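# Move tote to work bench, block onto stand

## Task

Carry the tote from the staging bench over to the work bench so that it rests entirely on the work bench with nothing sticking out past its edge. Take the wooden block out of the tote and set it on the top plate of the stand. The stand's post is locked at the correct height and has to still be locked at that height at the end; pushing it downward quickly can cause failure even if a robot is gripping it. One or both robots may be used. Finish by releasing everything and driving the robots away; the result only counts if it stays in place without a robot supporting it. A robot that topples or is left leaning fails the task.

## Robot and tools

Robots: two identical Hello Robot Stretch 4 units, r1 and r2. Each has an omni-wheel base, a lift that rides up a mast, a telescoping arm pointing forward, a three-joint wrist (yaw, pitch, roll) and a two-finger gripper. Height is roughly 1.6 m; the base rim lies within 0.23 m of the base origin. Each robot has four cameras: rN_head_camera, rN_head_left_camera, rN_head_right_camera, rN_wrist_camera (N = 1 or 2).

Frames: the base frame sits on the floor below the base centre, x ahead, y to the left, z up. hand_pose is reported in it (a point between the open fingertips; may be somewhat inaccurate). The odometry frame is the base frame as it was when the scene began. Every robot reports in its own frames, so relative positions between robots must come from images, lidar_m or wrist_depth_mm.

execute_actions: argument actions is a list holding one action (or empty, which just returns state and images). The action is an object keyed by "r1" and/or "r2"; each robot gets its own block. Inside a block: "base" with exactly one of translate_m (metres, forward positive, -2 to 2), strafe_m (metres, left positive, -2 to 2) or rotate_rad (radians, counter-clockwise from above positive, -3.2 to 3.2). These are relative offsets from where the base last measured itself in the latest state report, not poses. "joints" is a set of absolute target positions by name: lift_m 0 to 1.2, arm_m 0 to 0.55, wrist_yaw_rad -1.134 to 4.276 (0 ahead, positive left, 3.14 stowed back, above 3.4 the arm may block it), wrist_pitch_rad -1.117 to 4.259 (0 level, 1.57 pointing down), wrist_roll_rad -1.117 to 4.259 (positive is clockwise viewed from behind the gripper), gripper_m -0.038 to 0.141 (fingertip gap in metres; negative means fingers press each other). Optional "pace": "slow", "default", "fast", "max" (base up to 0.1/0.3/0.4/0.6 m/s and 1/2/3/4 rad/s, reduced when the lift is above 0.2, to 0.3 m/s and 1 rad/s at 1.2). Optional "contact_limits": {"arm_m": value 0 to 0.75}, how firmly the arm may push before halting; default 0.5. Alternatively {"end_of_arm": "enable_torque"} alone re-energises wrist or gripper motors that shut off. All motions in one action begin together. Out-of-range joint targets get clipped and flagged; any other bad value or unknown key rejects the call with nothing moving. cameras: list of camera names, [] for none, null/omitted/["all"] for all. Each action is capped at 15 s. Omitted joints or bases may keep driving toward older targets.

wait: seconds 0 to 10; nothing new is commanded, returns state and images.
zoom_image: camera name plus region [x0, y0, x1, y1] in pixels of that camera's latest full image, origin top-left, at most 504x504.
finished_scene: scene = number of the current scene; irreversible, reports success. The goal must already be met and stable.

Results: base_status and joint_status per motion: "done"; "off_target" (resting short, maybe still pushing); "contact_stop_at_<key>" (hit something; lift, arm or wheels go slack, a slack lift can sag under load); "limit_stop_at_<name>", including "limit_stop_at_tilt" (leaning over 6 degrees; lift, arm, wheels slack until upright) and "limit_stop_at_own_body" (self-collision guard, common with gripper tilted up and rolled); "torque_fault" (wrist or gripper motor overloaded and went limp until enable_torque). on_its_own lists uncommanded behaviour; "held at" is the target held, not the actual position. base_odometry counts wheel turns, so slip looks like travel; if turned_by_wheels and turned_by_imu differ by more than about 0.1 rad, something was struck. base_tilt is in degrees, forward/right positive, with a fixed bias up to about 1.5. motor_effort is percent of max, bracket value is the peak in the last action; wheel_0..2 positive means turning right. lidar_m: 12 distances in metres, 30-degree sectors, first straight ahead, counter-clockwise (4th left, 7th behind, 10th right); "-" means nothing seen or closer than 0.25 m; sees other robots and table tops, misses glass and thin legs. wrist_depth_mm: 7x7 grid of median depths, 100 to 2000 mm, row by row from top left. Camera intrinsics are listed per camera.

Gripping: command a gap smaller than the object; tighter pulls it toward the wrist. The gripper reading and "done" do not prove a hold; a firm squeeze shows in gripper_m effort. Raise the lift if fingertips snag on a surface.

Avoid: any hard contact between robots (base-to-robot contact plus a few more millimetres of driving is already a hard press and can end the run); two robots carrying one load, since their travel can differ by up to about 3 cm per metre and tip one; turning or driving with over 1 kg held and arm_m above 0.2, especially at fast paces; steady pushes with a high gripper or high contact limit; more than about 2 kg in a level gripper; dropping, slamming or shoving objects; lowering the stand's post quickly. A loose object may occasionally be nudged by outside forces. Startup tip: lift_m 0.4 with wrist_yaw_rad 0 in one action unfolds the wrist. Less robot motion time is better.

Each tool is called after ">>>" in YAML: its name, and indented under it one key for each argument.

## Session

>>> execute_actions:
  actions: []

Scene clock: 0.00 s.
r1.base_odometry: x=+0.000 y=+0.000 heading=+0.000 (m, m, rad; r1's odometry frame)
r1.turned_by_wheels: +0.000 (rad since the last result)
r1.turned_by_imu: +0.000 (rad since the last result)
r1.base_tilt: forward=+0.1 right=+0.2 (deg)
r1.lidar_m: 1.22 1.22 2.09 1.76 4.33 1.32 0.91 0.81 0.83 1.08 2.41 1.83
r1.base_status: not commanded
r1.joint_positions: lift_m=+0.149 arm_m=+0.000 wrist_yaw_rad=+3.104 wrist_pitch_rad=+0.000 wrist_roll_rad=+0.018 gripper_m=+0.057
r1.joint_status: not commanded
r1.motor_effort: lift_m=+18 arm_m=-1 wrist_yaw_rad=-1 wrist_pitch_rad=-9 wrist_roll_rad=+0 gripper_m=+1 wheel_0=+0 wheel_1=+0 wheel_2=+1 (%)
r1.hand_pose: x=-0.1140 y=+0.0983 z=+0.3271 quat_wxyz=(+0.019, +0.000, +0.009, +1.000) (m; r1's base frame)
r1.wrist_depth_mm: - 140 1042 1229 1499 1983 - / - 122 187 1229 1464 1921 - / - 117 150 1255 1464 1921 - / - 132 190 1229 1464 1921 - / 211 866 1060 1229 1464 1921 - / 798 891 212 1182 211 1366 1336 / 759 842 831 154 842 866 904
r2.base_odometry: x=+0.000 y=+0.000 heading=+0.000 (m, m, rad; r2's odometry frame)
r2.turned_by_wheels: +0.000 (rad since the last result)
r2.turned_by_imu: +0.000 (rad since the last result)
r2.base_tilt: forward=-0.5 right=-0.9 (deg)
r2.lidar_m: 0.88 1.06 3.13 1.83 1.25 1.15 1.21 1.54 3.43 1.58 1.75 2.50
r2.base_status: not commanded
r2.joint_positions: lift_m=+0.190 arm_m=+0.003 wrist_yaw_rad=+3.119 wrist_pitch_rad=-0.005 wrist_roll_rad=+0.019 gripper_m=+0.057
r2.joint_status: not commanded
r2.motor_effort: lift_m=+19 arm_m=-1 wrist_yaw_rad=+1 wrist_pitch_rad=-7 wrist_roll_rad=+1 gripper_m=-4 wheel_0=+0 wheel_1=-1 wheel_2=+0 (%)
r2.hand_pose: x=-0.1127 y=+0.0938 z=+0.3695 quat_wxyz=(+0.011, +0.003, +0.009, +1.000) (m; r2's base frame)
r2.wrist_depth_mm: - 138 1464 1397 1255 1138 1060 / - 119 154 1397 1255 1138 1042 / - 120 153 1430 1255 1138 1078 / 108 139 204 1397 1229 1160 1078 / 216 1756 1537 1430 1255 1160 1042 / 1281 1499 200 1336 194 1118 1060 / 891 1008 917 153 931 820 904
pictures: r1_head_camera, r1_head_left_camera, r1_head_right_camera, r1_wrist_camera, r2_head_camera, r2_head_left_camera, r2_head_right_camera, r2_wrist_camera
Images, in order (width x height): r1_head_camera 420x560, r1_head_left_camera 420x672, r1_head_right_camera 420x672, r1_wrist_camera 616x392, r2_head_camera 420x560, r2_head_left_camera 420x672, r2_head_right_camera 420x672, r2_wrist_camera 616x392.

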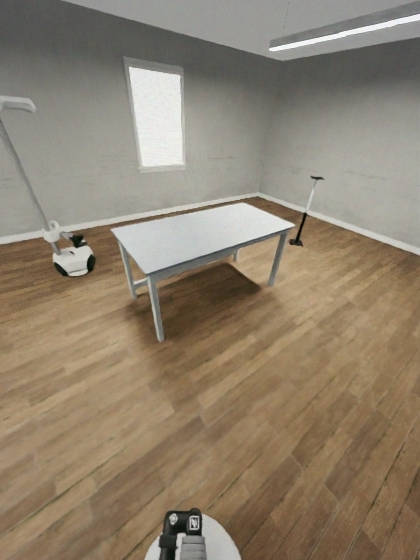

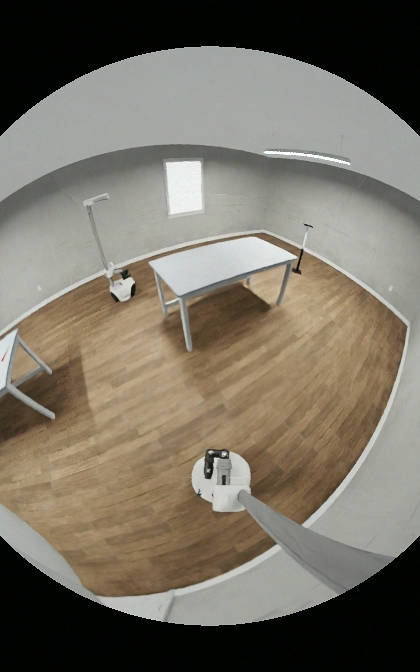

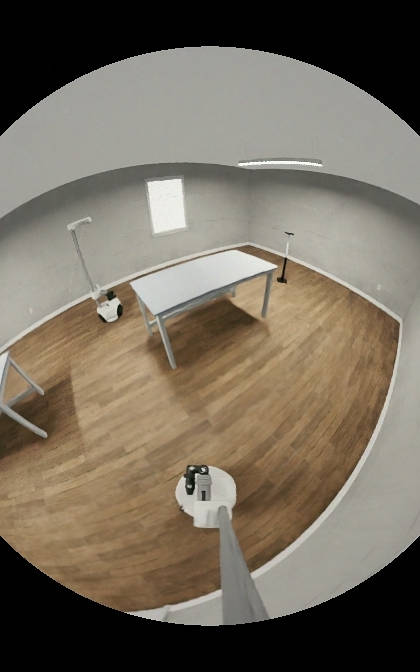

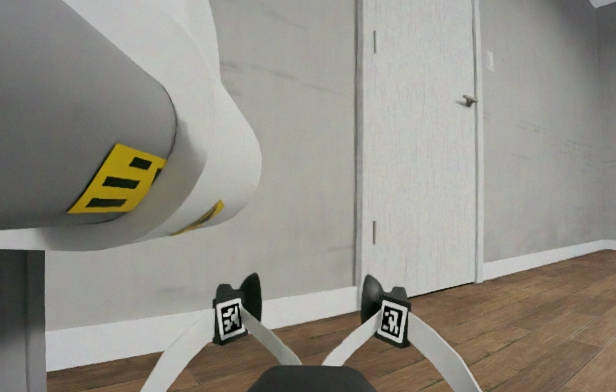

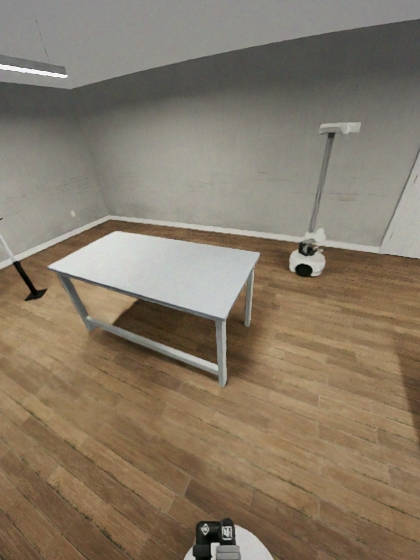

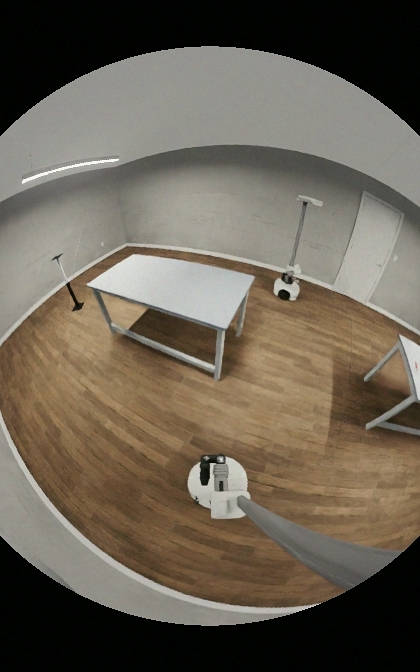

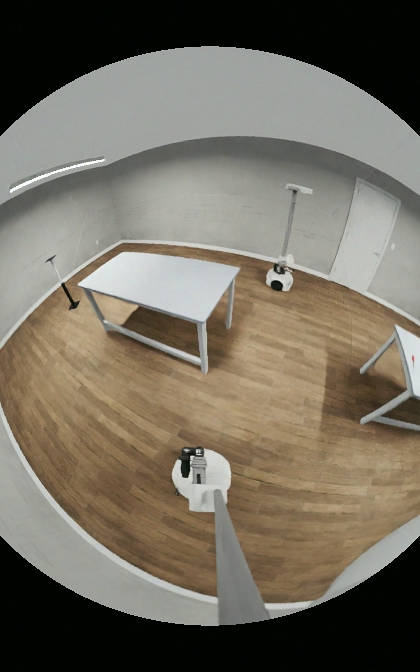

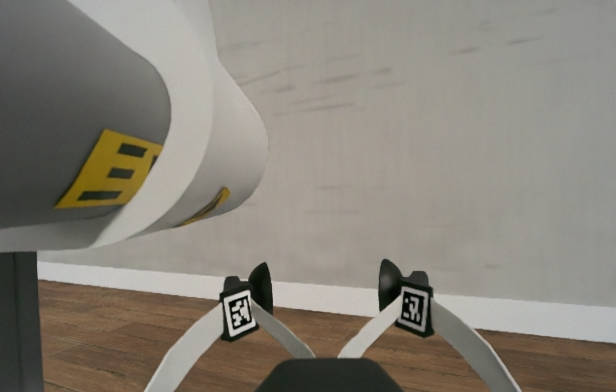

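>>> execute_actions:
  actions:
    - {"r1":{"base":{"rotate_rad":1.82},"pace":"max"},"r2":{"base":{"rotate_rad":-1.82},"pace":"max"}}
  cameras: ["r1_head_camera","r2_head_camera"]

Scene clock: 20.47 s.
r1.base_odometry: x=+0.000 y=+0.000 heading=+1.819 (m, m, rad; r1's odometry frame)
r1.turned_by_wheels: +1.819 (rad since the last result)
r1.turned_by_imu: +1.820 (rad since the last result)
r1.base_tilt: forward=+0.1 right=+0.1 (deg)
r1.lidar_m: 1.99 2.16 1.04 0.81 0.82 0.90 1.44 4.39 1.44 1.19 2.48 1.72
r1.base_status: done
r1.joint_positions: lift_m=+0.149 arm_m=+0.000 wrist_yaw_rad=+3.104 wrist_pitch_rad=+0.000 wrist_roll_rad=+0.018 gripper_m=+0.057
r1.joint_status: not commanded
r1.motor_effort: lift_m=+18(18) arm_m=-1(1) wrist_yaw_rad=-1(0) wrist_pitch_rad=-7(7) wrist_roll_rad=-1(1) gripper_m=-1(1) wheel_0=-5(12) wheel_1=-4(16) wheel_2=-3(15) (%)
r1.hand_pose: x=-0.1140 y=+0.0983 z=+0.3271 quat_wxyz=(+0.019, +0.000, +0.009, +1.000) (m; r1's base frame)
r1.wrist_depth_mm: - 139 - - 1336 976 788 / - 121 187 - 1336 976 778 / - 116 150 - 1366 976 778 / - 132 190 - 1366 960 778 / 211 1921 - - 1336 976 768 / 1060 1308 212 1397 211 960 759 / 768 842 831 153 842 854 759
r2.base_odometry: x=+0.000 y=+0.000 heading=-1.819 (m, m, rad; r2's odometry frame)
r2.turned_by_wheels: -1.819 (rad since the last result)
r2.turned_by_imu: -1.822 (rad since the last result)
r2.base_tilt: forward=-0.4 right=-0.9 (deg)
r2.lidar_m: 1.91 1.56 2.60 0.86 0.91 1.52 2.71 1.42 1.18 1.16 1.28 2.10
r2.base_status: done
r2.joint_positions: lift_m=+0.190 arm_m=+0.003 wrist_yaw_rad=+3.119 wrist_pitch_rad=-0.005 wrist_roll_rad=+0.019 gripper_m=+0.057
r2.joint_status: not commanded
r2.motor_effort: lift_m=+19(19) arm_m=-1(1) wrist_yaw_rad=+1(1) wrist_pitch_rad=-7(7) wrist_roll_rad=+0(1) gripper_m=-4(5) wheel_0=+5(13) wheel_1=+3(16) wheel_2=+3(15) (%)
r2.hand_pose: x=-0.1127 y=+0.0938 z=+0.3695 quat_wxyz=(+0.011, +0.003, +0.009, +1.000) (m; r2's base frame)
r2.wrist_depth_mm: - 138 - - - - - / - 119 153 - - - - / - 120 154 - - - - / 108 140 204 - - - - / 216 1863 - - - - - / 1255 1499 200 1430 195 1366 1281 / 878 1008 917 154 946 820 917
pictures: r1_head_camera, r2_head_camera
Images, in order (width x height): r1_head_camera 420x560, r2_head_camera 420x560.

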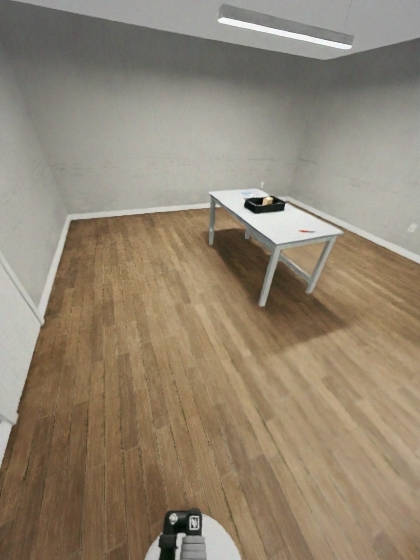

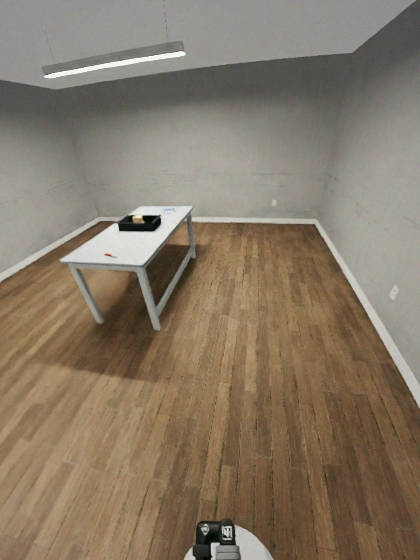

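>>> execute_actions:
  actions:
    - {"r1":{"base":{"translate_m":2.0},"joints":{"lift_m":1.05,"wrist_yaw_rad":0,"gripper_m":0.08},"pace":"max"},"r2":{"base":{"translate_m":1.92},"joints":{"lift_m":1.05,"wrist_yaw_rad":0,"gripper_m":0.08},"pace":"max"}}
  cameras: []

>>> execute_actions:
  actions:
    - {"r1":{"base":{"translate_m":0.3},"joints":{"wrist_pitch_rad":1.53,"wrist_roll_rad":1.57},"pace":"fast"},"r2":{"base":{"rotate_rad":1.4},"joints":{"wrist_pitch_rad":1.53,"wrist_roll_rad":1.57},"pace":"fast"}}
  cameras: []

>>> execute_actions:
  actions:
    - {"r1":{"base":{"rotate_rad":-1.22},"pace":"fast"}}
  cameras: ["r1_head_camera","r2_head_camera"]

Scene clock: 38.57 s.
r1.base_odometry: x=-0.492 y=+1.939 heading=+1.820 (m, m, rad; r1's odometry frame)
r1.turned_by_wheels: +0.001 (rad since the last result)
r1.turned_by_imu: +0.001 (rad since the last result)
r1.base_tilt: forward=+0.1 right=+0.3 (deg)
r1.lidar_m: 0.67 2.46 2.01 1.58 1.52 1.71 2.70 2.26 0.51 0.39 0.37 0.42
r1.base_status: done
r1.joint_positions: lift_m=+1.050 arm_m=+0.000 wrist_yaw_rad=+0.000 wrist_pitch_rad=+0.000 wrist_roll_rad=+0.018 gripper_m=+0.080
r1.joint_status: all done
r1.motor_effort: lift_m=+18(24) arm_m=-1(1) wrist_yaw_rad=-2(7) wrist_pitch_rad=-6(6) wrist_roll_rad=+0(0) gripper_m=-1(0) wheel_0=+2(11) wheel_1=+3(13) wheel_2=+3(17) (%)
r1.hand_pose: x=+0.4595 y=-0.0873 z=+1.2281 quat_wxyz=(+1.000, +0.009, +0.000, +0.000) (m; r1's base frame)
r1.wrist_depth_mm: 1983 - - - - - - / 1983 - - - - - - / 1921 - - - - - - / 1983 - - - - - - / 1921 - - - - - - / 1921 - 215 - 213 - - / 1921 - - 153 - - -
r2.base_odometry: x=-0.471 y=-1.861 heading=-1.819 (m, m, rad; r2's odometry frame)
r2.turned_by_wheels: +0.000 (rad since the last result)
r2.turned_by_imu: -0.005 (rad since the last result)
r2.base_tilt: forward=-0.5 right=-1.0 (deg)
r2.lidar_m: 2.49 0.55 0.46 0.45 0.50 2.27 3.70 1.87 1.54 1.51 1.69 2.50
r2.base_status: done
r2.joint_positions: lift_m=+1.050 arm_m=+0.003 wrist_yaw_rad=+0.000 wrist_pitch_rad=-0.005 wrist_roll_rad=+0.019 gripper_m=+0.080
r2.joint_status: all done
r2.motor_effort: lift_m=+20(24) arm_m=-1(1) wrist_yaw_rad=+1(7) wrist_pitch_rad=-6(7) wrist_roll_rad=+0(1) gripper_m=-2(3) wheel_0=+2(9) wheel_1=+1(11) wheel_2=+2(17) (%)
r2.hand_pose: x=+0.4623 y=-0.0873 z=+1.2297 quat_wxyz=(+1.000, +0.009, -0.003, +0.000) (m; r2's base frame)
r2.wrist_depth_mm: - - - - - - 1921 / - - - - - - - / - - - - - - - / - - - - - - - / - - - - - - - / - - 200 - - - - / - - - 151 - - -
pictures: none
No camera images: the call's "cameras" was empty. Leave "cameras" out to get every camera's image.

Scene clock: 40.90 s.
r1.base_odometry: x=-0.566 y=+2.229 heading=+1.820 (m, m, rad; r1's odometry frame)
r1.turned_by_wheels: +0.001 (rad since the last result)
r1.turned_by_imu: +0.001 (rad since the last result)
r1.base_tilt: forward=+0.1 right=+0.3 (deg)
r1.lidar_m: 0.46 2.15 2.16 1.68 1.67 1.85 2.86 0.81 0.39 0.27 0.26 0.29
r1.base_status: done
r1.joint_positions: lift_m=+1.050 arm_m=+0.000 wrist_yaw_rad=+0.000 wrist_pitch_rad=+1.530 wrist_roll_rad=+1.570 gripper_m=+0.080
r1.joint_status: all done
r1.motor_effort: lift_m=+18(19) arm_m=-1(1) wrist_yaw_rad=-1(2) wrist_pitch_rad=+0(1) wrist_roll_rad=+1(6) gripper_m=-1(0) wheel_0=+4(9) wheel_1=+5(10) wheel_2=+0(13) (%)
r1.hand_pose: x=+0.1828 y=-0.0874 z=+0.9399 quat_wxyz=(+0.510, +0.510, +0.490, -0.489) (m; r1's base frame)
r1.wrist_depth_mm: 421 415 415 407 404 399 397 / 418 415 410 404 404 1160 1138 / 418 415 413 1182 1160 1138 1138 / 415 831 1182 1160 946 1138 1138 / 1205 1160 1160 1160 946 699 392 / 1182 1182 215 1160 213 1118 1118 / 1182 1182 1160 153 1138 1138 1118
r2.base_odometry: x=-0.471 y=-1.861 heading=-0.420 (m, m, rad; r2's odometry frame)
r2.turned_by_wheels: +1.399 (rad since the last result)
r2.turned_by_imu: +1.401 (rad since the last result)
r2.base_tilt: forward=-0.4 right=-0.9 (deg)
r2.lidar_m: 0.44 0.46 0.67 2.28 2.17 1.59 1.52 1.59 2.19 2.48 0.63 0.48
r2.base_status: done
r2.joint_positions: lift_m=+1.050 arm_m=+0.003 wrist_yaw_rad=+0.000 wrist_pitch_rad=+1.530 wrist_roll_rad=+1.570 gripper_m=+0.080
r2.joint_status: all done
r2.motor_effort: lift_m=+20(20) arm_m=-1(1) wrist_yaw_rad=+1(1) wrist_pitch_rad=+1(3) wrist_roll_rad=+2(5) gripper_m=-3(5) wheel_0=-4(7) wheel_1=-4(8) wheel_2=-4(11) (%)
r2.hand_pose: x=+0.1857 y=-0.0874 z=+0.9399 quat_wxyz=(+0.510, +0.510, +0.490, -0.489) (m; r2's base frame)
r2.wrist_depth_mm: 418 1229 1182 1160 1118 1118 1098 / 421 1205 1182 1160 1138 1118 1098 / 421 1205 1182 1160 1138 1118 1138 / 421 1205 1160 1160 960 917 1138 / 427 1229 1205 1182 931 946 1138 / 424 1205 201 1182 976 1138 1138 / 427 1205 1160 150 1138 1160 1138
pictures: none
No camera images: the call's "cameras" was empty. Leave "cameras" out to get every camera's image.

Scene clock: 43.03 s.
r1.base_odometry: x=-0.566 y=+2.229 heading=+0.602 (m, m, rad; r1's odometry frame)
r1.turned_by_wheels: -1.219 (rad since the last result)
r1.turned_by_imu: -1.217 (rad since the last result)
r1.base_tilt: forward=+0.3 right=+0.3 (deg)
r1.lidar_m: 0.27 0.28 0.41 2.22 2.29 1.79 1.66 1.71 2.36 2.51 0.40 0.28
r1.base_status: done
r1.joint_positions: lift_m=+1.050 arm_m=+0.000 wrist_yaw_rad=+0.000 wrist_pitch_rad=+1.530 wrist_roll_rad=+1.570 gripper_m=+0.080
r1.joint_status: not commanded
r1.motor_effort: lift_m=+18(18) arm_m=-1(1) wrist_yaw_rad=-1(0) wrist_pitch_rad=-4(0) wrist_roll_rad=+0(2) gripper_m=+3(1) wheel_0=+7(8) wheel_1=+7(12) wheel_2=+4(9) (%)
r1.hand_pose: x=+0.1828 y=-0.0874 z=+0.9399 quat_wxyz=(+0.510, +0.510, +0.490, -0.489) (m; r1's base frame)
r1.wrist_depth_mm: 421 415 413 1182 1182 1160 1160 / 421 415 413 1182 1160 1138 1138 / 415 415 410 1182 1160 1160 1138 / 402 413 415 1182 960 1138 1138 / 402 410 418 1160 931 691 392 / 399 407 214 1160 213 1138 1118 / 397 407 421 153 1160 1118 1118
r2.base_odometry: x=-0.471 y=-1.861 heading=-0.420 (m, m, rad; r2's odometry frame)
r2.turned_by_wheels: +0.000 (rad since the last result)
r2.turned_by_imu: +0.000 (rad since the last result)
r2.base_tilt: forward=-0.4 right=-0.9 (deg)
r2.lidar_m: 0.44 0.47 0.67 2.28 2.15 1.61 1.53 1.58 2.17 2.48 0.65 0.45
r2.base_status: not commanded
r2.joint_positions: lift_m=+1.050 arm_m=+0.003 wrist_yaw_rad=+0.000 wrist_pitch_rad=+1.530 wrist_roll_rad=+1.570 gripper_m=+0.080
r2.joint_status: not commanded
r2.motor_effort: lift_m=+20(20) arm_m=-1(1) wrist_yaw_rad=+1(1) wrist_pitch_rad=+0(1) wrist_roll_rad=+3(2) gripper_m=-2(2) wheel_0=-4(4) wheel_1=-4(4) wheel_2=-4(4) (%)
r2.hand_pose: x=+0.1857 y=-0.0874 z=+0.9399 quat_wxyz=(+0.510, +0.510, +0.490, -0.489) (m; r2's base frame)
r2.wrist_depth_mm: 418 1205 1160 1182 1160 1118 1138 / 421 1205 1205 1160 1182 1138 1118 / 421 1205 1182 1182 1182 1160 1118 / 424 1205 1182 1160 946 946 1118 / 424 1229 1205 1160 946 931 1098 / 424 1205 201 1182 931 1138 1138 / 427 1229 1205 151 1182 1160 1118
pictures: r1_head_camera, r2_head_camera
Images, in order (width x height): r1_head_camera 420x560, r2_head_camera 420x560.

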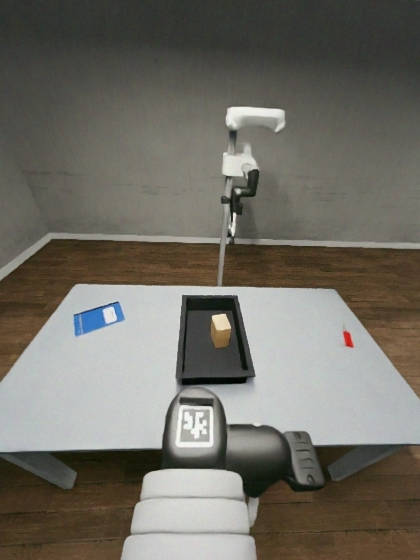

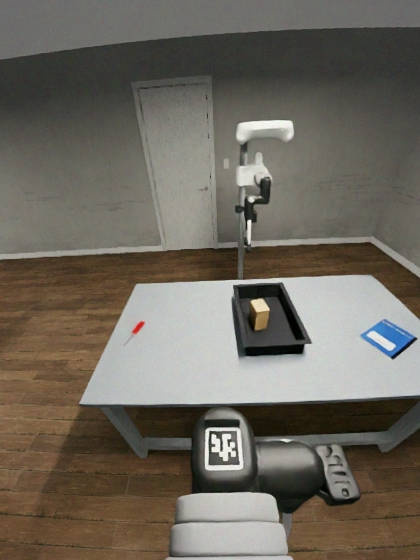

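>>> execute_actions:
  actions:
    - {"r1":{"base":{"translate_m":-0.15},"pace":"fast"},"r2":{"base":{"strafe_m":-0.21},"pace":"fast"}}
  cameras: ["r1_head_camera","r2_head_camera"]

Scene clock: 71.37 s.
r1.base_odometry: x=-0.690 y=+2.144 heading=+0.601 (m, m, rad; r1's odometry frame)
r1.turned_by_wheels: -0.001 (rad since the last result)
r1.turned_by_imu: +0.002 (rad since the last result)
r1.base_tilt: forward=+0.0 right=+0.2 (deg)
r1.lidar_m: 0.41 0.46 0.62 2.19 2.28 1.64 1.53 1.50 2.11 2.53 0.65 0.43
r1.base_status: done
r1.joint_positions: lift_m=+1.050 arm_m=+0.000 wrist_yaw_rad=+0.000 wrist_pitch_rad=+1.530 wrist_roll_rad=+1.570 gripper_m=+0.080
r1.joint_status: not commanded
r1.motor_effort: lift_m=+18(18) arm_m=-1(1) wrist_yaw_rad=-1(1) wrist_pitch_rad=+1(1) wrist_roll_rad=+2(3) gripper_m=+1(2) wheel_0=-5(10) wheel_1=-5(10) wheel_2=+2(12) (%)
r1.hand_pose: x=+0.1828 y=-0.0874 z=+0.9399 quat_wxyz=(+0.510, +0.510, +0.490, -0.489) (m; r1's base frame)
r1.wrist_depth_mm: 421 1205 1205 1182 1182 1138 1138 / 421 1205 1182 1182 1160 1138 1138 / 415 1205 1182 1182 1160 1160 1138 / 418 1182 1182 1160 960 1138 1138 / 413 1182 1182 1160 946 699 392 / 413 1182 215 1160 213 1138 1118 / 410 1182 1182 153 1138 1138 1118
r2.base_odometry: x=-0.557 y=-2.053 heading=-0.420 (m, m, rad; r2's odometry frame)
r2.turned_by_wheels: +0.000 (rad since the last result)
r2.turned_by_imu: -0.001 (rad since the last result)
r2.base_tilt: forward=-0.5 right=-0.9 (deg)
r2.lidar_m: 0.44 0.48 0.65 2.48 2.17 1.62 1.53 1.59 2.21 2.27 0.64 0.47
r2.base_status: done
r2.joint_positions: lift_m=+1.050 arm_m=+0.003 wrist_yaw_rad=+0.000 wrist_pitch_rad=+1.530 wrist_roll_rad=+1.570 gripper_m=+0.080
r2.joint_status: not commanded
r2.motor_effort: lift_m=+20(20) arm_m=-1(1) wrist_yaw_rad=+2(2) wrist_pitch_rad=+1(1) wrist_roll_rad=+2(2) gripper_m=-2(2) wheel_0=+3(11) wheel_1=-1(12) wheel_2=+0(3) (%)
r2.hand_pose: x=+0.1857 y=-0.0874 z=+0.9399 quat_wxyz=(+0.510, +0.510, +0.490, -0.489) (m; r2's base frame)
r2.wrist_depth_mm: 421 1205 1182 1182 1138 1118 1138 / 421 1205 1182 1160 1138 1118 1118 / 418 1205 1205 1182 1160 1138 1118 / 424 1205 1205 1182 931 946 1078 / 424 1205 1182 1160 946 946 1098 / 427 1229 200 1160 946 1138 1118 / 427 1229 1229 151 1138 1138 1160
pictures: r1_head_camera, r2_head_camera
Images, in order (width x height): r1_head_camera 420x560, r2_head_camera 420x560.

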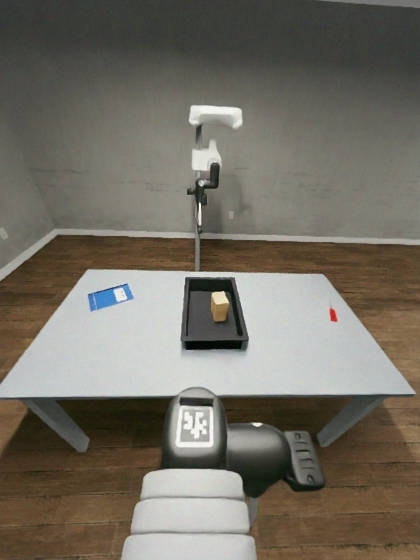

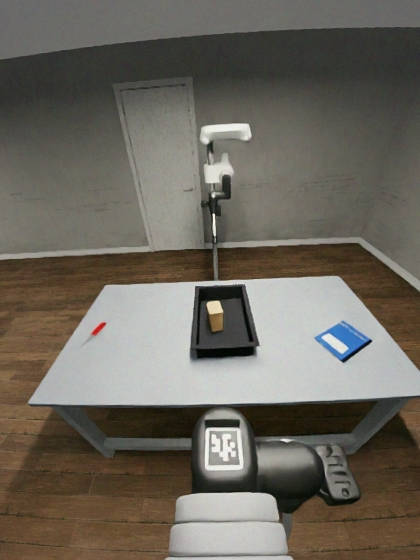

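>>> execute_actions:
  actions:
    - {"r1":{"base":{"translate_m":0.09},"joints":{"arm_m":0.34,"lift_m":1.0}},"r2":{"base":{"translate_m":0.11},"joints":{"arm_m":0.31,"lift_m":1.0}}}
  cameras: ["r1_wrist_camera","r2_wrist_camera"]

Scene clock: 86.70 s.
r1.base_odometry: x=-0.616 y=+2.195 heading=+0.602 (m, m, rad; r1's odometry frame)
r1.turned_by_wheels: +0.001 (rad since the last result)
r1.turned_by_imu: +0.003 (rad since the last result)
r1.base_tilt: forward=+0.2 right=+0.1 (deg)
r1.lidar_m: 0.31 0.34 0.47 2.20 2.27 1.71 1.60 1.62 2.25 2.51 0.51 0.35
r1.base_status: done
r1.joint_positions: lift_m=+1.000 arm_m=+0.339 wrist_yaw_rad=+0.000 wrist_pitch_rad=+1.530 wrist_roll_rad=+1.570 gripper_m=+0.080
r1.joint_status: all done
r1.motor_effort: lift_m=+15(17) arm_m=+6(8) wrist_yaw_rad=-1(1) wrist_pitch_rad=-1(0) wrist_roll_rad=+0(1) gripper_m=+2(3) wheel_0=+4(9) wheel_1=+5(11) wheel_2=-1(11) (%)
r1.hand_pose: x=+0.5216 y=-0.0874 z=+0.8902 quat_wxyz=(+0.510, +0.510, +0.490, -0.489) (m; r1's base frame)
r1.wrist_depth_mm: 368 364 359 357 351 351 1098 / 366 362 359 355 353 349 1098 / 362 359 357 353 349 349 1098 / 359 355 351 351 349 345 1078 / 254 347 351 349 347 345 878 / 249 353 214 347 213 343 866 / 355 353 349 153 343 603 1078
r2.base_odometry: x=-0.457 y=-2.098 heading=-0.419 (m, m, rad; r2's odometry frame)
r2.turned_by_wheels: +0.000 (rad since the last result)
r2.turned_by_imu: -0.001 (rad since the last result)
r2.base_tilt: forward=-0.4 right=-0.9 (deg)
r2.lidar_m: 0.34 0.35 0.50 2.46 2.33 1.71 1.63 1.71 2.34 2.27 0.48 0.36
r2.base_status: done
r2.joint_positions: lift_m=+1.000 arm_m=+0.309 wrist_yaw_rad=+0.000 wrist_pitch_rad=+1.530 wrist_roll_rad=+1.570 gripper_m=+0.080
r2.joint_status: all done
r2.motor_effort: lift_m=+16(19) arm_m=+5(7) wrist_yaw_rad=+1(1) wrist_pitch_rad=-1(1) wrist_roll_rad=+2(2) gripper_m=-1(2) wheel_0=+5(8) wheel_1=+3(8) wheel_2=-4(12) (%)
r2.hand_pose: x=+0.4918 y=-0.0874 z=+0.8902 quat_wxyz=(+0.510, +0.510, +0.490, -0.489) (m; r2's base frame)
r2.wrist_depth_mm: 366 359 353 347 343 342 1098 / 368 362 353 351 343 340 1060 / 366 364 357 349 343 340 1078 / 276 270 266 351 347 342 866 / 366 359 355 351 349 343 866 / 366 359 200 351 345 878 878 / 304 359 355 150 347 345 1078
pictures: r1_wrist_camera, r2_wrist_camera
Images, in order (width x height): r1_wrist_camera 616x392, r2_wrist_camera 616x392.

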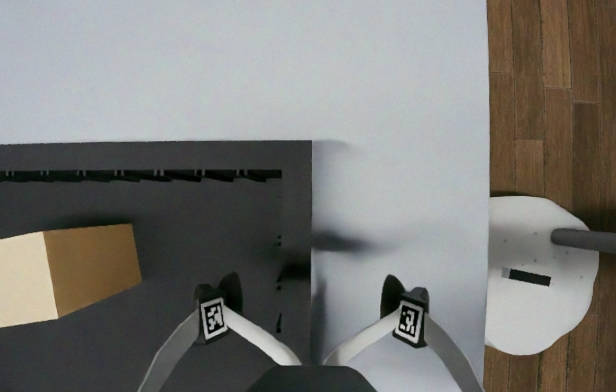

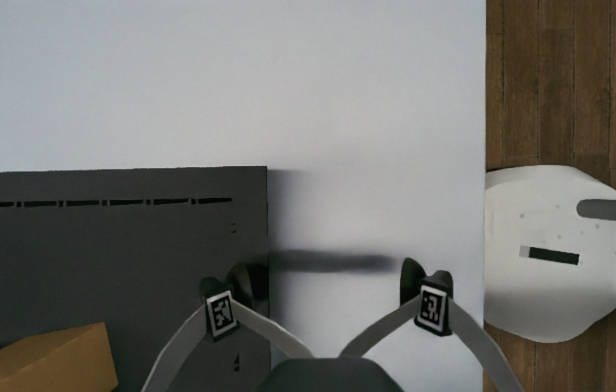

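>>> execute_actions:
  actions:
    - {"r1":{"base":{"strafe_m":0.04},"joints":{"arm_m":0.371}},"r2":{"base":{"strafe_m":0.04},"joints":{"arm_m":0.37}}}
  cameras: ["r1_wrist_camera","r2_wrist_camera"]

Scene clock: 93.73 s.
r1.base_odometry: x=-0.638 y=+2.228 heading=+0.602 (m, m, rad; r1's odometry frame)
r1.turned_by_wheels: +0.000 (rad since the last result)
r1.turned_by_imu: +0.002 (rad since the last result)
r1.base_tilt: forward=+0.1 right=+0.2 (deg)
r1.lidar_m: 0.33 0.35 0.49 2.15 2.24 1.72 1.62 1.66 2.28 2.55 0.51 0.34
r1.base_status: done
r1.joint_positions: lift_m=+1.000 arm_m=+0.370 wrist_yaw_rad=+0.000 wrist_pitch_rad=+1.530 wrist_roll_rad=+1.570 gripper_m=+0.080
r1.joint_status: all done
r1.motor_effort: lift_m=+15(15) arm_m=+6(6) wrist_yaw_rad=-1(1) wrist_pitch_rad=-2(1) wrist_roll_rad=+1(1) gripper_m=-2(5) wheel_0=-2(11) wheel_1=+3(12) wheel_2=+0(3) (%)
r1.hand_pose: x=+0.5526 y=-0.0874 z=+0.8902 quat_wxyz=(+0.510, +0.510, +0.490, -0.489) (m; r1's base frame)
r1.wrist_depth_mm: 368 366 359 357 351 349 1078 / 366 364 357 353 349 349 1098 / 338 347 351 304 351 345 1078 / 236 310 353 349 347 343 1078 / 236 325 351 347 347 345 866 / 357 353 214 345 213 342 866 / 355 351 349 153 345 340 1078
r2.base_odometry: x=-0.440 y=-2.061 heading=-0.419 (m, m, rad; r2's odometry frame)
r2.turned_by_wheels: +0.000 (rad since the last result)
r2.turned_by_imu: -0.001 (rad since the last result)
r2.base_tilt: forward=-0.4 right=-0.9 (deg)
r2.lidar_m: 0.34 0.35 0.52 2.42 2.32 1.71 1.62 1.68 2.34 2.30 0.47 0.35
r2.base_status: done
r2.joint_positions: lift_m=+1.000 arm_m=+0.369 wrist_yaw_rad=+0.000 wrist_pitch_rad=+1.530 wrist_roll_rad=+1.570 gripper_m=+0.080
r2.joint_status: all done
r2.motor_effort: lift_m=+16(16) arm_m=+5(6) wrist_yaw_rad=+1(2) wrist_pitch_rad=+0(3) wrist_roll_rad=+1(2) gripper_m=-3(0) wheel_0=-5(12) wheel_1=+3(11) wheel_2=+0(5) (%)
r2.hand_pose: x=+0.5518 y=-0.0874 z=+0.8902 quat_wxyz=(+0.510, +0.510, +0.490, -0.489) (m; r2's base frame)
r2.wrist_depth_mm: 364 357 353 347 343 338 1078 / 364 359 353 347 345 338 1078 / 274 270 266 262 343 340 1060 / 362 357 353 347 345 340 866 / 366 359 353 349 345 340 866 / 366 319 200 351 260 340 866 / 240 257 355 151 347 342 1060
pictures: r1_wrist_camera, r2_wrist_camera
Images, in order (width x height): r1_wrist_camera 616x392, r2_wrist_camera 616x392.

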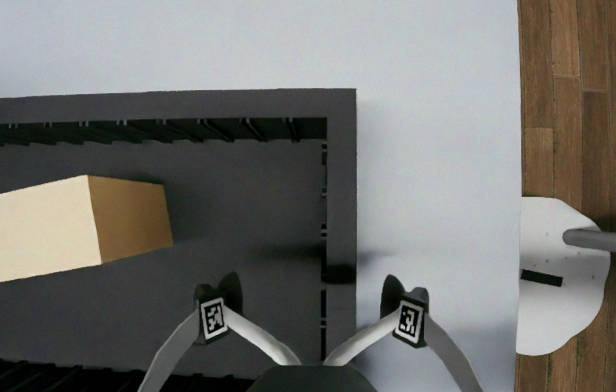

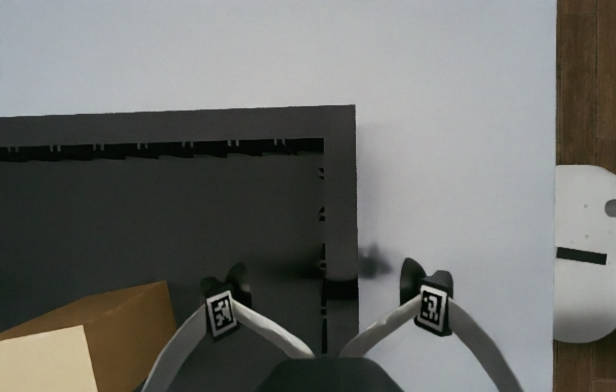

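>>> execute_actions:
  actions:
    - {"r1":{"joints":{"lift_m":0.897,"arm_m":0.373}},"r2":{"joints":{"lift_m":0.897,"arm_m":0.373}}}
  cameras: ["r1_wrist_camera","r2_wrist_camera"]

Scene clock: 99.50 s.
r1.base_odometry: x=-0.638 y=+2.228 heading=+0.602 (m, m, rad; r1's odometry frame)
r1.turned_by_wheels: +0.000 (rad since the last result)
r1.turned_by_imu: +0.002 (rad since the last result)
r1.base_tilt: forward=+0.2 right=+0.2 (deg)
r1.lidar_m: 0.34 0.36 0.49 2.17 2.23 1.70 1.61 1.65 2.27 2.55 0.48 0.34
r1.base_status: not commanded
r1.joint_positions: lift_m=+0.897 arm_m=+0.372 wrist_yaw_rad=-0.001 wrist_pitch_rad=+1.533 wrist_roll_rad=+1.570 gripper_m=+0.080
r1.joint_status: all done
r1.motor_effort: lift_m=+14(16) arm_m=+6(9) wrist_yaw_rad=+1(1) wrist_pitch_rad=-13(10) wrist_roll_rad=+2(2) gripper_m=+1(3) wheel_0=-2(2) wheel_1=+3(3) wheel_2=+0(0) (%)
r1.hand_pose: x=+0.5537 y=-0.0874 z=+0.7872 quat_wxyz=(+0.509, +0.509, +0.491, -0.490) (m; r1's base frame)
r1.wrist_depth_mm: 167 166 164 163 250 248 246 / 184 187 190 175 248 246 244 / 254 252 250 247 247 246 244 / 202 251 249 247 246 244 243 / 194 250 248 246 245 244 242 / 251 248 215 245 188 242 241 / 250 248 245 158 242 241 239
r2.base_odometry: x=-0.440 y=-2.061 heading=-0.419 (m, m, rad; r2's odometry frame)
r2.turned_by_wheels: +0.000 (rad since the last result)
r2.turned_by_imu: -0.001 (rad since the last result)
r2.base_tilt: forward=-0.4 right=-0.9 (deg)
r2.lidar_m: 0.33 0.36 0.48 2.43 2.34 1.72 1.63 1.71 2.35 2.32 0.47 0.34
r2.base_status: not commanded
r2.joint_positions: lift_m=+0.897 arm_m=+0.372 wrist_yaw_rad=+0.000 wrist_pitch_rad=+1.530 wrist_roll_rad=+1.570 gripper_m=+0.080
r2.joint_status: all done
r2.motor_effort: lift_m=+15(16) arm_m=+5(6) wrist_yaw_rad=+1(2) wrist_pitch_rad=+0(2) wrist_roll_rad=+2(0) gripper_m=-2(2) wheel_0=-5(5) wheel_1=+3(3) wheel_2=+0(0) (%)
r2.hand_pose: x=+0.5546 y=-0.0874 z=+0.7873 quat_wxyz=(+0.510, +0.510, +0.490, -0.490) (m; r2's base frame)
r2.wrist_depth_mm: 257 252 249 245 242 238 236 / 165 163 160 158 241 240 236 / 230 241 246 213 242 240 236 / 256 252 249 245 242 239 237 / 256 253 249 245 243 240 237 / 257 254 201 246 190 239 239 / 207 253 249 157 245 242 238
pictures: r1_wrist_camera, r2_wrist_camera
Images, in order (width x height): r1_wrist_camera 616x392, r2_wrist_camera 616x392.

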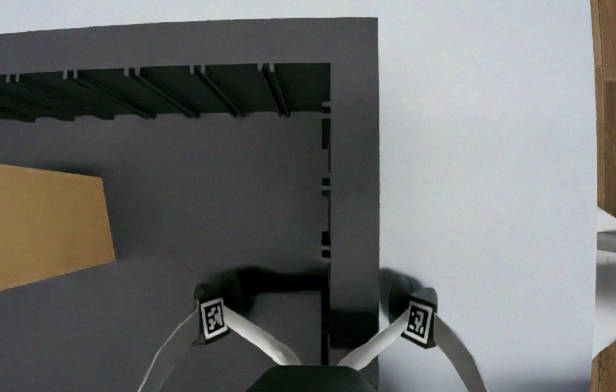

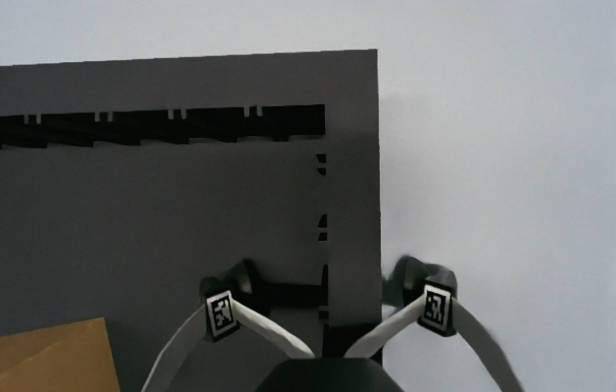

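>>> execute_actions:
  actions:
    - {"r1":{"joints":{"arm_m":0.36,"gripper_m":0.095}}}
  cameras: ["r1_wrist_camera"]

Scene clock: 105.57 s.
r1.base_odometry: x=-0.638 y=+2.228 heading=+0.602 (m, m, rad; r1's odometry frame)
r1.turned_by_wheels: +0.000 (rad since the last result)
r1.turned_by_imu: +0.002 (rad since the last result)
r1.base_tilt: forward=+0.2 right=+0.1 (deg)
r1.lidar_m: 0.33 0.35 0.45 2.16 2.22 1.70 1.62 1.64 2.26 2.57 0.50 0.36
r1.base_status: not commanded
r1.joint_positions: lift_m=+0.897 arm_m=+0.361 wrist_yaw_rad=-0.001 wrist_pitch_rad=+1.530 wrist_roll_rad=+1.570 gripper_m=+0.095
r1.joint_status: all done
r1.motor_effort: lift_m=+15(15) arm_m=-6(4) wrist_yaw_rad=+1(1) wrist_pitch_rad=-3(11) wrist_roll_rad=+3(1) gripper_m=+0(1) wheel_0=-2(2) wheel_1=+3(3) wheel_2=+0(0) (%)
r1.hand_pose: x=+0.5435 y=-0.0874 z=+0.7872 quat_wxyz=(+0.510, +0.510, +0.490, -0.490) (m; r1's base frame)
r1.wrist_depth_mm: 167 165 164 162 249 247 245 / 185 190 181 163 248 246 245 / 255 253 250 220 247 245 244 / 216 252 249 160 246 243 242 / 210 250 248 159 245 243 241 / 251 250 213 158 213 242 240 / 251 248 246 149 243 239 239
r2.base_odometry: x=-0.440 y=-2.061 heading=-0.419 (m, m, rad; r2's odometry frame)
r2.turned_by_wheels: +0.000 (rad since the last result)
r2.turned_by_imu: -0.001 (rad since the last result)
r2.base_tilt: forward=-0.4 right=-0.9 (deg)
r2.lidar_m: 0.33 0.37 0.50 2.43 2.33 1.72 1.63 1.69 2.34 2.31 0.47 0.35
r2.base_status: not commanded
r2.joint_positions: lift_m=+0.897 arm_m=+0.372 wrist_yaw_rad=+0.000 wrist_pitch_rad=+1.530 wrist_roll_rad=+1.570 gripper_m=+0.080
r2.joint_status: not commanded
r2.motor_effort: lift_m=+15(15) arm_m=+5(5) wrist_yaw_rad=+2(1) wrist_pitch_rad=-2(1) wrist_roll_rad=+2(1) gripper_m=-3(1) wheel_0=-5(5) wheel_1=+3(3) wheel_2=+0(0) (%)
r2.hand_pose: x=+0.5546 y=-0.0874 z=+0.7873 quat_wxyz=(+0.510, +0.510, +0.490, -0.490) (m; r2's base frame)
r2.wrist_depth_mm: 256 252 250 246 242 239 237 / 165 162 160 158 242 238 236 / 230 242 246 214 242 241 237 / 258 250 247 246 242 240 237 / 257 253 249 244 243 241 237 / 256 253 200 245 189 240 238 / 207 252 248 157 244 241 240
pictures: r1_wrist_camera
Images, in order (width x height): r1_wrist_camera 616x392.

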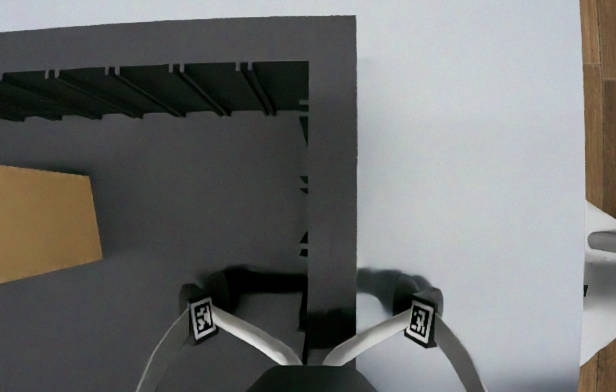

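Freed. Closing both grippers and extending r1 slightly to centre on the wall.

>>> execute_actions:
  actions:
    - {"r1":{"joints":{"gripper_m":-0.025,"arm_m":0.368}},"r2":{"joints":{"gripper_m":-0.025}}}
  cameras: ["r1_wrist_camera","r2_wrist_camera"]

Scene clock: 110.80 s.
r1.base_odometry: x=-0.638 y=+2.228 heading=+0.602 (m, m, rad; r1's odometry frame)
r1.turned_by_wheels: +0.000 (rad since the last result)
r1.turned_by_imu: +0.002 (rad since the last result)
r1.base_tilt: forward=+0.1 right=+0.2 (deg)
r1.lidar_m: 0.30 0.33 0.49 2.14 2.24 1.71 1.62 1.65 2.27 2.55 0.50 0.34
r1.base_status: not commanded
r1.joint_positions: lift_m=+0.897 arm_m=+0.367 wrist_yaw_rad=-0.002 wrist_pitch_rad=+1.534 wrist_roll_rad=+1.570 gripper_m=-0.024
r1.joint_status: all done
r1.motor_effort: lift_m=+17(17) arm_m=+7(9) wrist_yaw_rad=+6(7) wrist_pitch_rad=-13(25) wrist_roll_rad=+2(2) gripper_m=-14(16) wheel_0=-2(2) wheel_1=+3(3) wheel_2=+0(0) (%)
r1.hand_pose: x=+0.5481 y=-0.0874 z=+0.7870 quat_wxyz=(+0.509, +0.509, +0.490, -0.491) (m; r1's base frame)
r1.wrist_depth_mm: 163 161 159 158 248 246 244 / 184 189 192 163 247 246 244 / 250 246 245 242 247 244 243 / 213 247 244 241 245 243 242 / 206 245 243 241 244 243 241 / 246 244 241 172 243 241 240 / 245 242 239 153 241 240 238
r2.base_odometry: x=-0.440 y=-2.061 heading=-0.419 (m, m, rad; r2's odometry frame)
r2.turned_by_wheels: +0.000 (rad since the last result)
r2.turned_by_imu: -0.001 (rad since the last result)
r2.base_tilt: forward=-0.4 right=-0.9 (deg)
r2.lidar_m: 0.32 0.35 0.51 2.42 2.33 1.71 1.63 1.68 2.36 2.30 0.45 0.35
r2.base_status: not commanded
r2.joint_positions: lift_m=+0.897 arm_m=+0.372 wrist_yaw_rad=-0.002 wrist_pitch_rad=+1.534 wrist_roll_rad=+1.570 gripper_m=-0.024
r2.joint_status: all done
r2.motor_effort: lift_m=+17(17) arm_m=+5(5) wrist_yaw_rad=+9(9) wrist_pitch_rad=-12(20) wrist_roll_rad=+2(2) gripper_m=-18(19) wheel_0=-5(5) wheel_1=+3(3) wheel_2=+0(0) (%)
r2.hand_pose: x=+0.5534 y=-0.0874 z=+0.7871 quat_wxyz=(+0.509, +0.509, +0.490, -0.491) (m; r2's base frame)
r2.wrist_depth_mm: 255 250 248 245 240 238 236 / 159 158 155 153 241 239 236 / 232 244 242 193 242 238 236 / 251 246 243 242 242 239 236 / 252 248 246 241 242 240 238 / 252 248 245 185 176 240 238 / 208 247 244 156 243 241 238
pictures: r1_wrist_camera, r2_wrist_camera
Images, in order (width x height): r1_wrist_camera 616x392, r2_wrist_camera 616x392.

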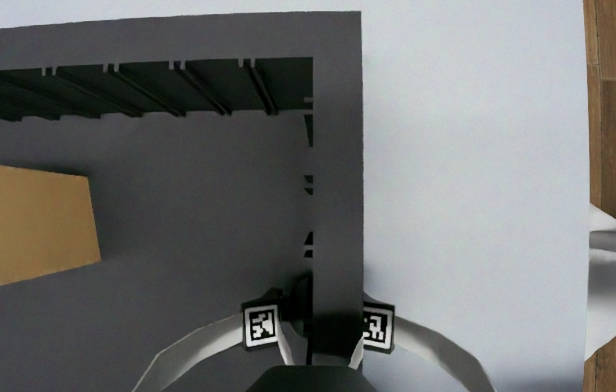

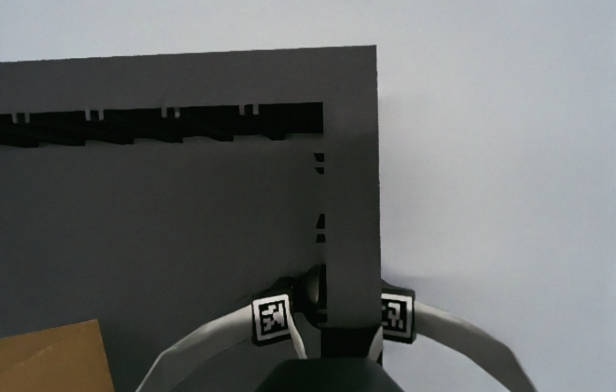

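>>> execute_actions:
  actions:
    - {"r1":{"joints":{"arm_m":0.36}},"r2":{"joints":{"arm_m":0.363}}}
  cameras: []

>>> execute_actions:
  actions:
    - {"r1":{"joints":{"lift_m":0.97},"pace":"slow"},"r2":{"joints":{"lift_m":0.97},"pace":"slow"}}
  cameras: ["r1_wrist_camera","r2_wrist_camera","r1_head_right_camera"]

Scene clock: 115.03 s.
r1.base_odometry: x=-0.638 y=+2.228 heading=+0.602 (m, m, rad; r1's odometry frame)
r1.turned_by_wheels: +0.000 (rad since the last result)
r1.turned_by_imu: +0.002 (rad since the last result)
r1.base_tilt: forward=+0.1 right=+0.1 (deg)
r1.lidar_m: 0.32 0.36 0.47 2.16 2.25 1.71 1.61 1.62 2.27 2.54 0.49 0.36
r1.base_status: not commanded
r1.joint_positions: lift_m=+0.897 arm_m=+0.361 wrist_yaw_rad=+0.000 wrist_pitch_rad=+1.528 wrist_roll_rad=+1.570 gripper_m=-0.024
r1.joint_status: all done
r1.motor_effort: lift_m=+16(16) arm_m=-6(8) wrist_yaw_rad=-2(5) wrist_pitch_rad=+7(14) wrist_roll_rad=+1(1) gripper_m=-21(20) wheel_0=-2(2) wheel_1=+3(4) wheel_2=+0(0) (%)
r1.hand_pose: x=+0.5445 y=-0.0874 z=+0.7871 quat_wxyz=(+0.511, +0.510, +0.489, -0.489) (m; r1's base frame)
r1.wrist_depth_mm: 165 163 161 160 249 246 244 / 186 190 183 158 248 244 242 / 253 251 247 158 246 244 242 / 217 249 245 157 246 242 240 / 212 247 245 156 245 242 239 / 249 246 243 155 242 240 238 / 247 245 240 154 241 238 238
r2.base_odometry: x=-0.440 y=-2.061 heading=-0.419 (m, m, rad; r2's odometry frame)
r2.turned_by_wheels: +0.000 (rad since the last result)
r2.turned_by_imu: +0.000 (rad since the last result)
r2.base_tilt: forward=-0.4 right=-0.9 (deg)
r2.lidar_m: 0.33 0.37 0.50 2.43 2.34 1.72 1.62 1.70 2.35 2.30 0.49 0.35
r2.base_status: not commanded
r2.joint_positions: lift_m=+0.897 arm_m=+0.364 wrist_yaw_rad=+0.000 wrist_pitch_rad=+1.528 wrist_roll_rad=+1.570 gripper_m=-0.024
r2.joint_status: all done
r2.motor_effort: lift_m=+17(17) arm_m=-5(5) wrist_yaw_rad=+2(9) wrist_pitch_rad=+8(12) wrist_roll_rad=+1(2) gripper_m=-18(19) wheel_0=-5(5) wheel_1=+3(3) wheel_2=+0(0) (%)
r2.hand_pose: x=+0.5474 y=-0.0874 z=+0.7872 quat_wxyz=(+0.511, +0.510, +0.489, -0.489) (m; r2's base frame)
r2.wrist_depth_mm: 257 253 249 245 240 236 234 / 161 158 156 154 240 237 236 / 236 236 243 187 241 237 236 / 254 248 247 243 242 241 236 / 255 251 246 204 243 238 236 / 255 250 246 173 177 240 238 / 211 250 247 156 244 155 238
pictures: none
No camera images: the call's "cameras" was empty. Leave "cameras" out to get every camera's image.

Scene clock: 116.53 s.
r1.base_odometry: x=-0.638 y=+2.228 heading=+0.602 (m, m, rad; r1's odometry frame)
r1.turned_by_wheels: +0.000 (rad since the last result)
r1.turned_by_imu: +0.001 (rad since the last result)
r1.base_tilt: forward=+0.1 right=+0.3 (deg)
r1.lidar_m: 0.31 0.35 0.51 2.17 2.27 1.66 1.63 1.60 2.27 2.56 0.51 0.34
r1.base_status: not commanded
r1.joint_positions: lift_m=+0.970 arm_m=+0.361 wrist_yaw_rad=+0.000 wrist_pitch_rad=+1.528 wrist_roll_rad=+1.570 gripper_m=-0.024
r1.joint_status: all done
r1.motor_effort: lift_m=+22(24) arm_m=-6(6) wrist_yaw_rad=-2(2) wrist_pitch_rad=+6(6) wrist_roll_rad=+1(1) gripper_m=-17(14) wheel_0=-2(2) wheel_1=+3(3) wheel_2=+0(0) (%)
r1.hand_pose: x=+0.5445 y=-0.0874 z=+0.8597 quat_wxyz=(+0.511, +0.510, +0.489, -0.489) (m; r1's base frame)
r1.wrist_depth_mm: 165 163 161 160 322 317 1078 / 186 190 184 159 319 315 1060 / 253 250 248 158 319 315 1060 / 217 249 246 157 320 314 1042 / 211 247 245 156 315 314 831 / 249 246 243 155 314 310 831 / 248 245 241 154 312 309 1025
r2.base_odometry: x=-0.440 y=-2.061 heading=-0.419 (m, m, rad; r2's odometry frame)
r2.turned_by_wheels: +0.000 (rad since the last result)
r2.turned_by_imu: +0.000 (rad since the last result)
r2.base_tilt: forward=-0.4 right=-1.0 (deg)
r2.lidar_m: 0.33 0.36 0.47 2.42 2.33 1.71 1.63 1.71 2.35 2.30 0.48 0.36
r2.base_status: not commanded
r2.joint_positions: lift_m=+0.970 arm_m=+0.364 wrist_yaw_rad=+0.000 wrist_pitch_rad=+1.528 wrist_roll_rad=+1.570 gripper_m=-0.024
r2.joint_status: all done
r2.motor_effort: lift_m=+24(26) arm_m=-5(6) wrist_yaw_rad=+1(1) wrist_pitch_rad=+8(9) wrist_roll_rad=+3(2) gripper_m=-18(18) wheel_0=-5(5) wheel_1=+3(3) wheel_2=+0(0) (%)
r2.hand_pose: x=+0.5474 y=-0.0874 z=+0.8596 quat_wxyz=(+0.511, +0.510, +0.489, -0.489) (m; r2's base frame)
r2.wrist_depth_mm: 334 327 322 319 312 309 304 / 160 158 157 154 315 309 304 / 236 235 244 187 312 310 306 / 252 250 244 241 314 310 306 / 254 250 246 205 317 310 569 / 255 252 247 172 177 310 574 / 212 251 248 156 317 156 569
pictures: r1_head_right_camera, r1_wrist_camera, r2_wrist_camera
Images, in order (width x height): r1_head_right_camera 420x672, r1_wrist_camera 616x392, r2_wrist_camera 616x392.

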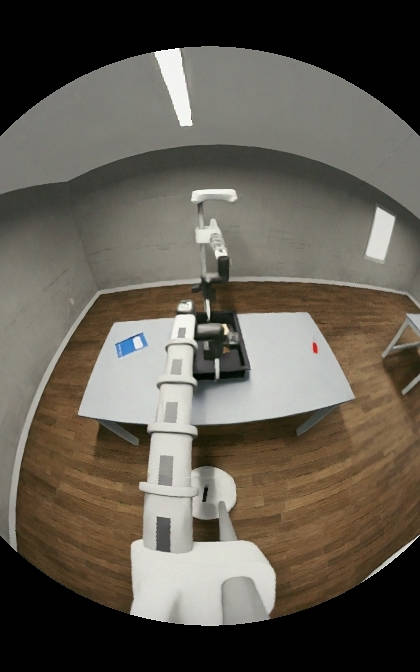

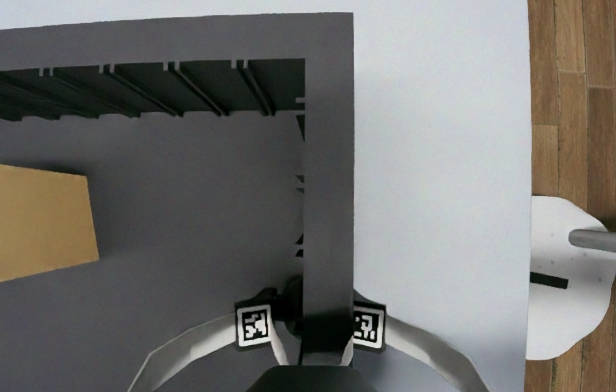

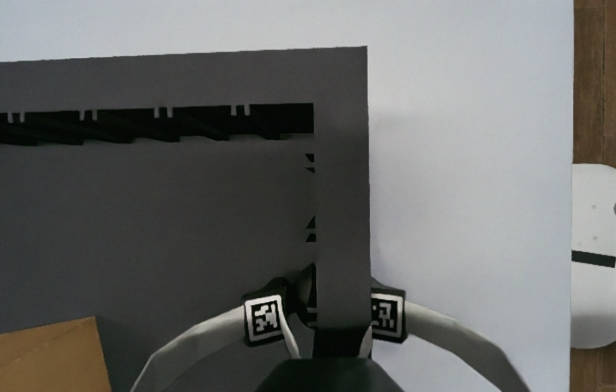

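>>> execute_actions:
  actions:
    - {"r1":{"base":{"strafe_m":-1.0},"joints":{"arm_m":0.366}},"r2":{"base":{"strafe_m":1.0},"joints":{"arm_m":0.369}}}
  cameras: ["r1_wrist_camera","r2_wrist_camera","r1_head_right_camera"]

Scene clock: 124.23 s.
r1.base_odometry: x=-0.073 y=+1.404 heading=+0.601 (m, m, rad; r1's odometry frame)
r1.turned_by_wheels: +0.000 (rad since the last result)
r1.turned_by_imu: +0.001 (rad since the last result)
r1.base_tilt: forward=+0.1 right=+0.3 (deg)
r1.lidar_m: 0.52 0.38 0.52 1.33 2.37 1.65 1.57 1.63 2.24 1.68 1.58 0.52
r1.base_status: done
r1.joint_positions: lift_m=+0.970 arm_m=+0.366 wrist_yaw_rad=+0.005 wrist_pitch_rad=+1.516 wrist_roll_rad=+1.570 gripper_m=-0.024
r1.joint_status: all done
r1.on_its_own: wrist_yaw_rad is at rest, and its effort (-16) is outside its rest range (-13 to +13); wrist_pitch_rad is at rest, and its effort (+39) is outside its rest range (-23 to +23)
r1.motor_effort: lift_m=+21(22) arm_m=+2(5) wrist_yaw_rad=-16(15) wrist_pitch_rad=+39(39) wrist_roll_rad=+0(2) gripper_m=-17(17) wheel_0=+0(13) wheel_1=-5(12) wheel_2=+3(1) (%)
r1.hand_pose: x=+0.5528 y=-0.0873 z=+0.8599 quat_wxyz=(+0.515, +0.512, +0.488, -0.484) (m; r1's base frame)
r1.wrist_depth_mm: 175 171 168 166 1098 1078 1060 / 194 196 196 164 1078 1060 1042 / 260 256 252 162 1078 1060 1042 / 226 253 250 159 1078 1060 1025 / 227 250 246 158 1060 842 831 / 251 247 192 155 1060 842 831 / 247 244 239 153 427 1042 1025
r2.base_odometry: x=-0.033 y=-1.148 heading=-0.420 (m, m, rad; r2's odometry frame)
r2.turned_by_wheels: +0.000 (rad since the last result)
r2.turned_by_imu: +0.000 (rad since the last result)
r2.base_tilt: forward=-0.4 right=-0.9 (deg)
r2.lidar_m: 0.53 3.23 1.44 1.45 2.32 1.71 1.63 1.69 2.34 1.34 0.49 0.47
r2.base_status: done
r2.joint_positions: lift_m=+0.970 arm_m=+0.369 wrist_yaw_rad=+0.005 wrist_pitch_rad=+1.516 wrist_roll_rad=+1.570 gripper_m=-0.024
r2.joint_status: all done
r2.on_its_own: wrist_pitch_rad is at rest, and its effort (+42) is outside its rest range (-23 to +23)
r2.motor_effort: lift_m=+23(24) arm_m=+2(6) wrist_yaw_rad=-13(14) wrist_pitch_rad=+42(43) wrist_roll_rad=+1(2) gripper_m=-17(19) wheel_0=-1(11) wheel_1=-1(9) wheel_2=+0(1) (%)
r2.hand_pose: x=+0.5560 y=-0.0873 z=+0.8599 quat_wxyz=(+0.515, +0.512, +0.488, -0.484) (m; r2's base frame)
r2.wrist_depth_mm: 609 1118 1098 1078 891 508 1042 / 156 153 150 148 1060 1042 1025 / 247 243 238 150 1060 1025 1025 / 252 247 243 151 1078 1078 831 / 255 250 245 153 1078 931 831 / 256 253 187 154 183 1042 820 / 216 254 250 155 1078 1042 1042
pictures: r1_head_right_camera, r1_wrist_camera, r2_wrist_camera
Images, in order (width x height): r1_head_right_camera 420x672, r1_wrist_camera 616x392, r2_wrist_camera 616x392.

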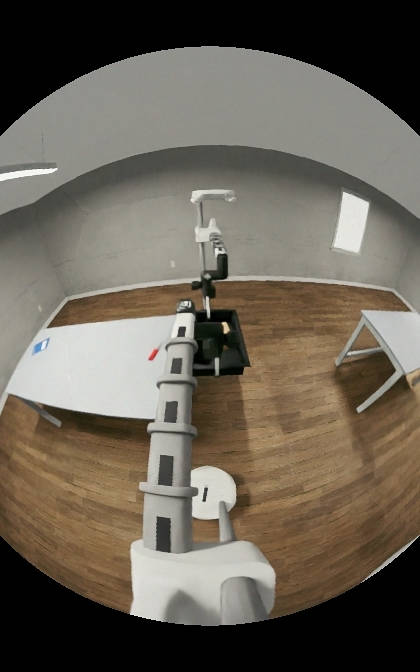

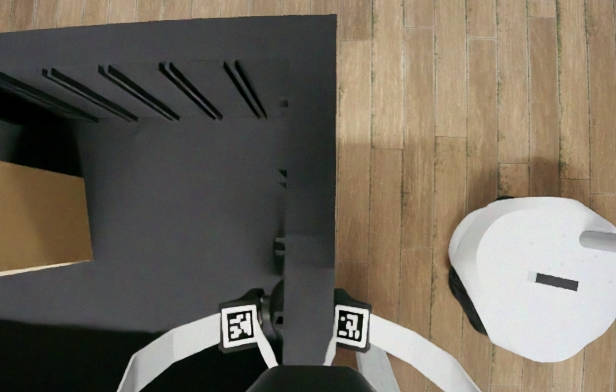

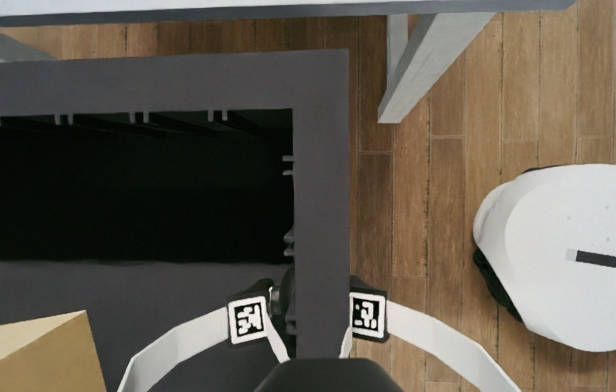

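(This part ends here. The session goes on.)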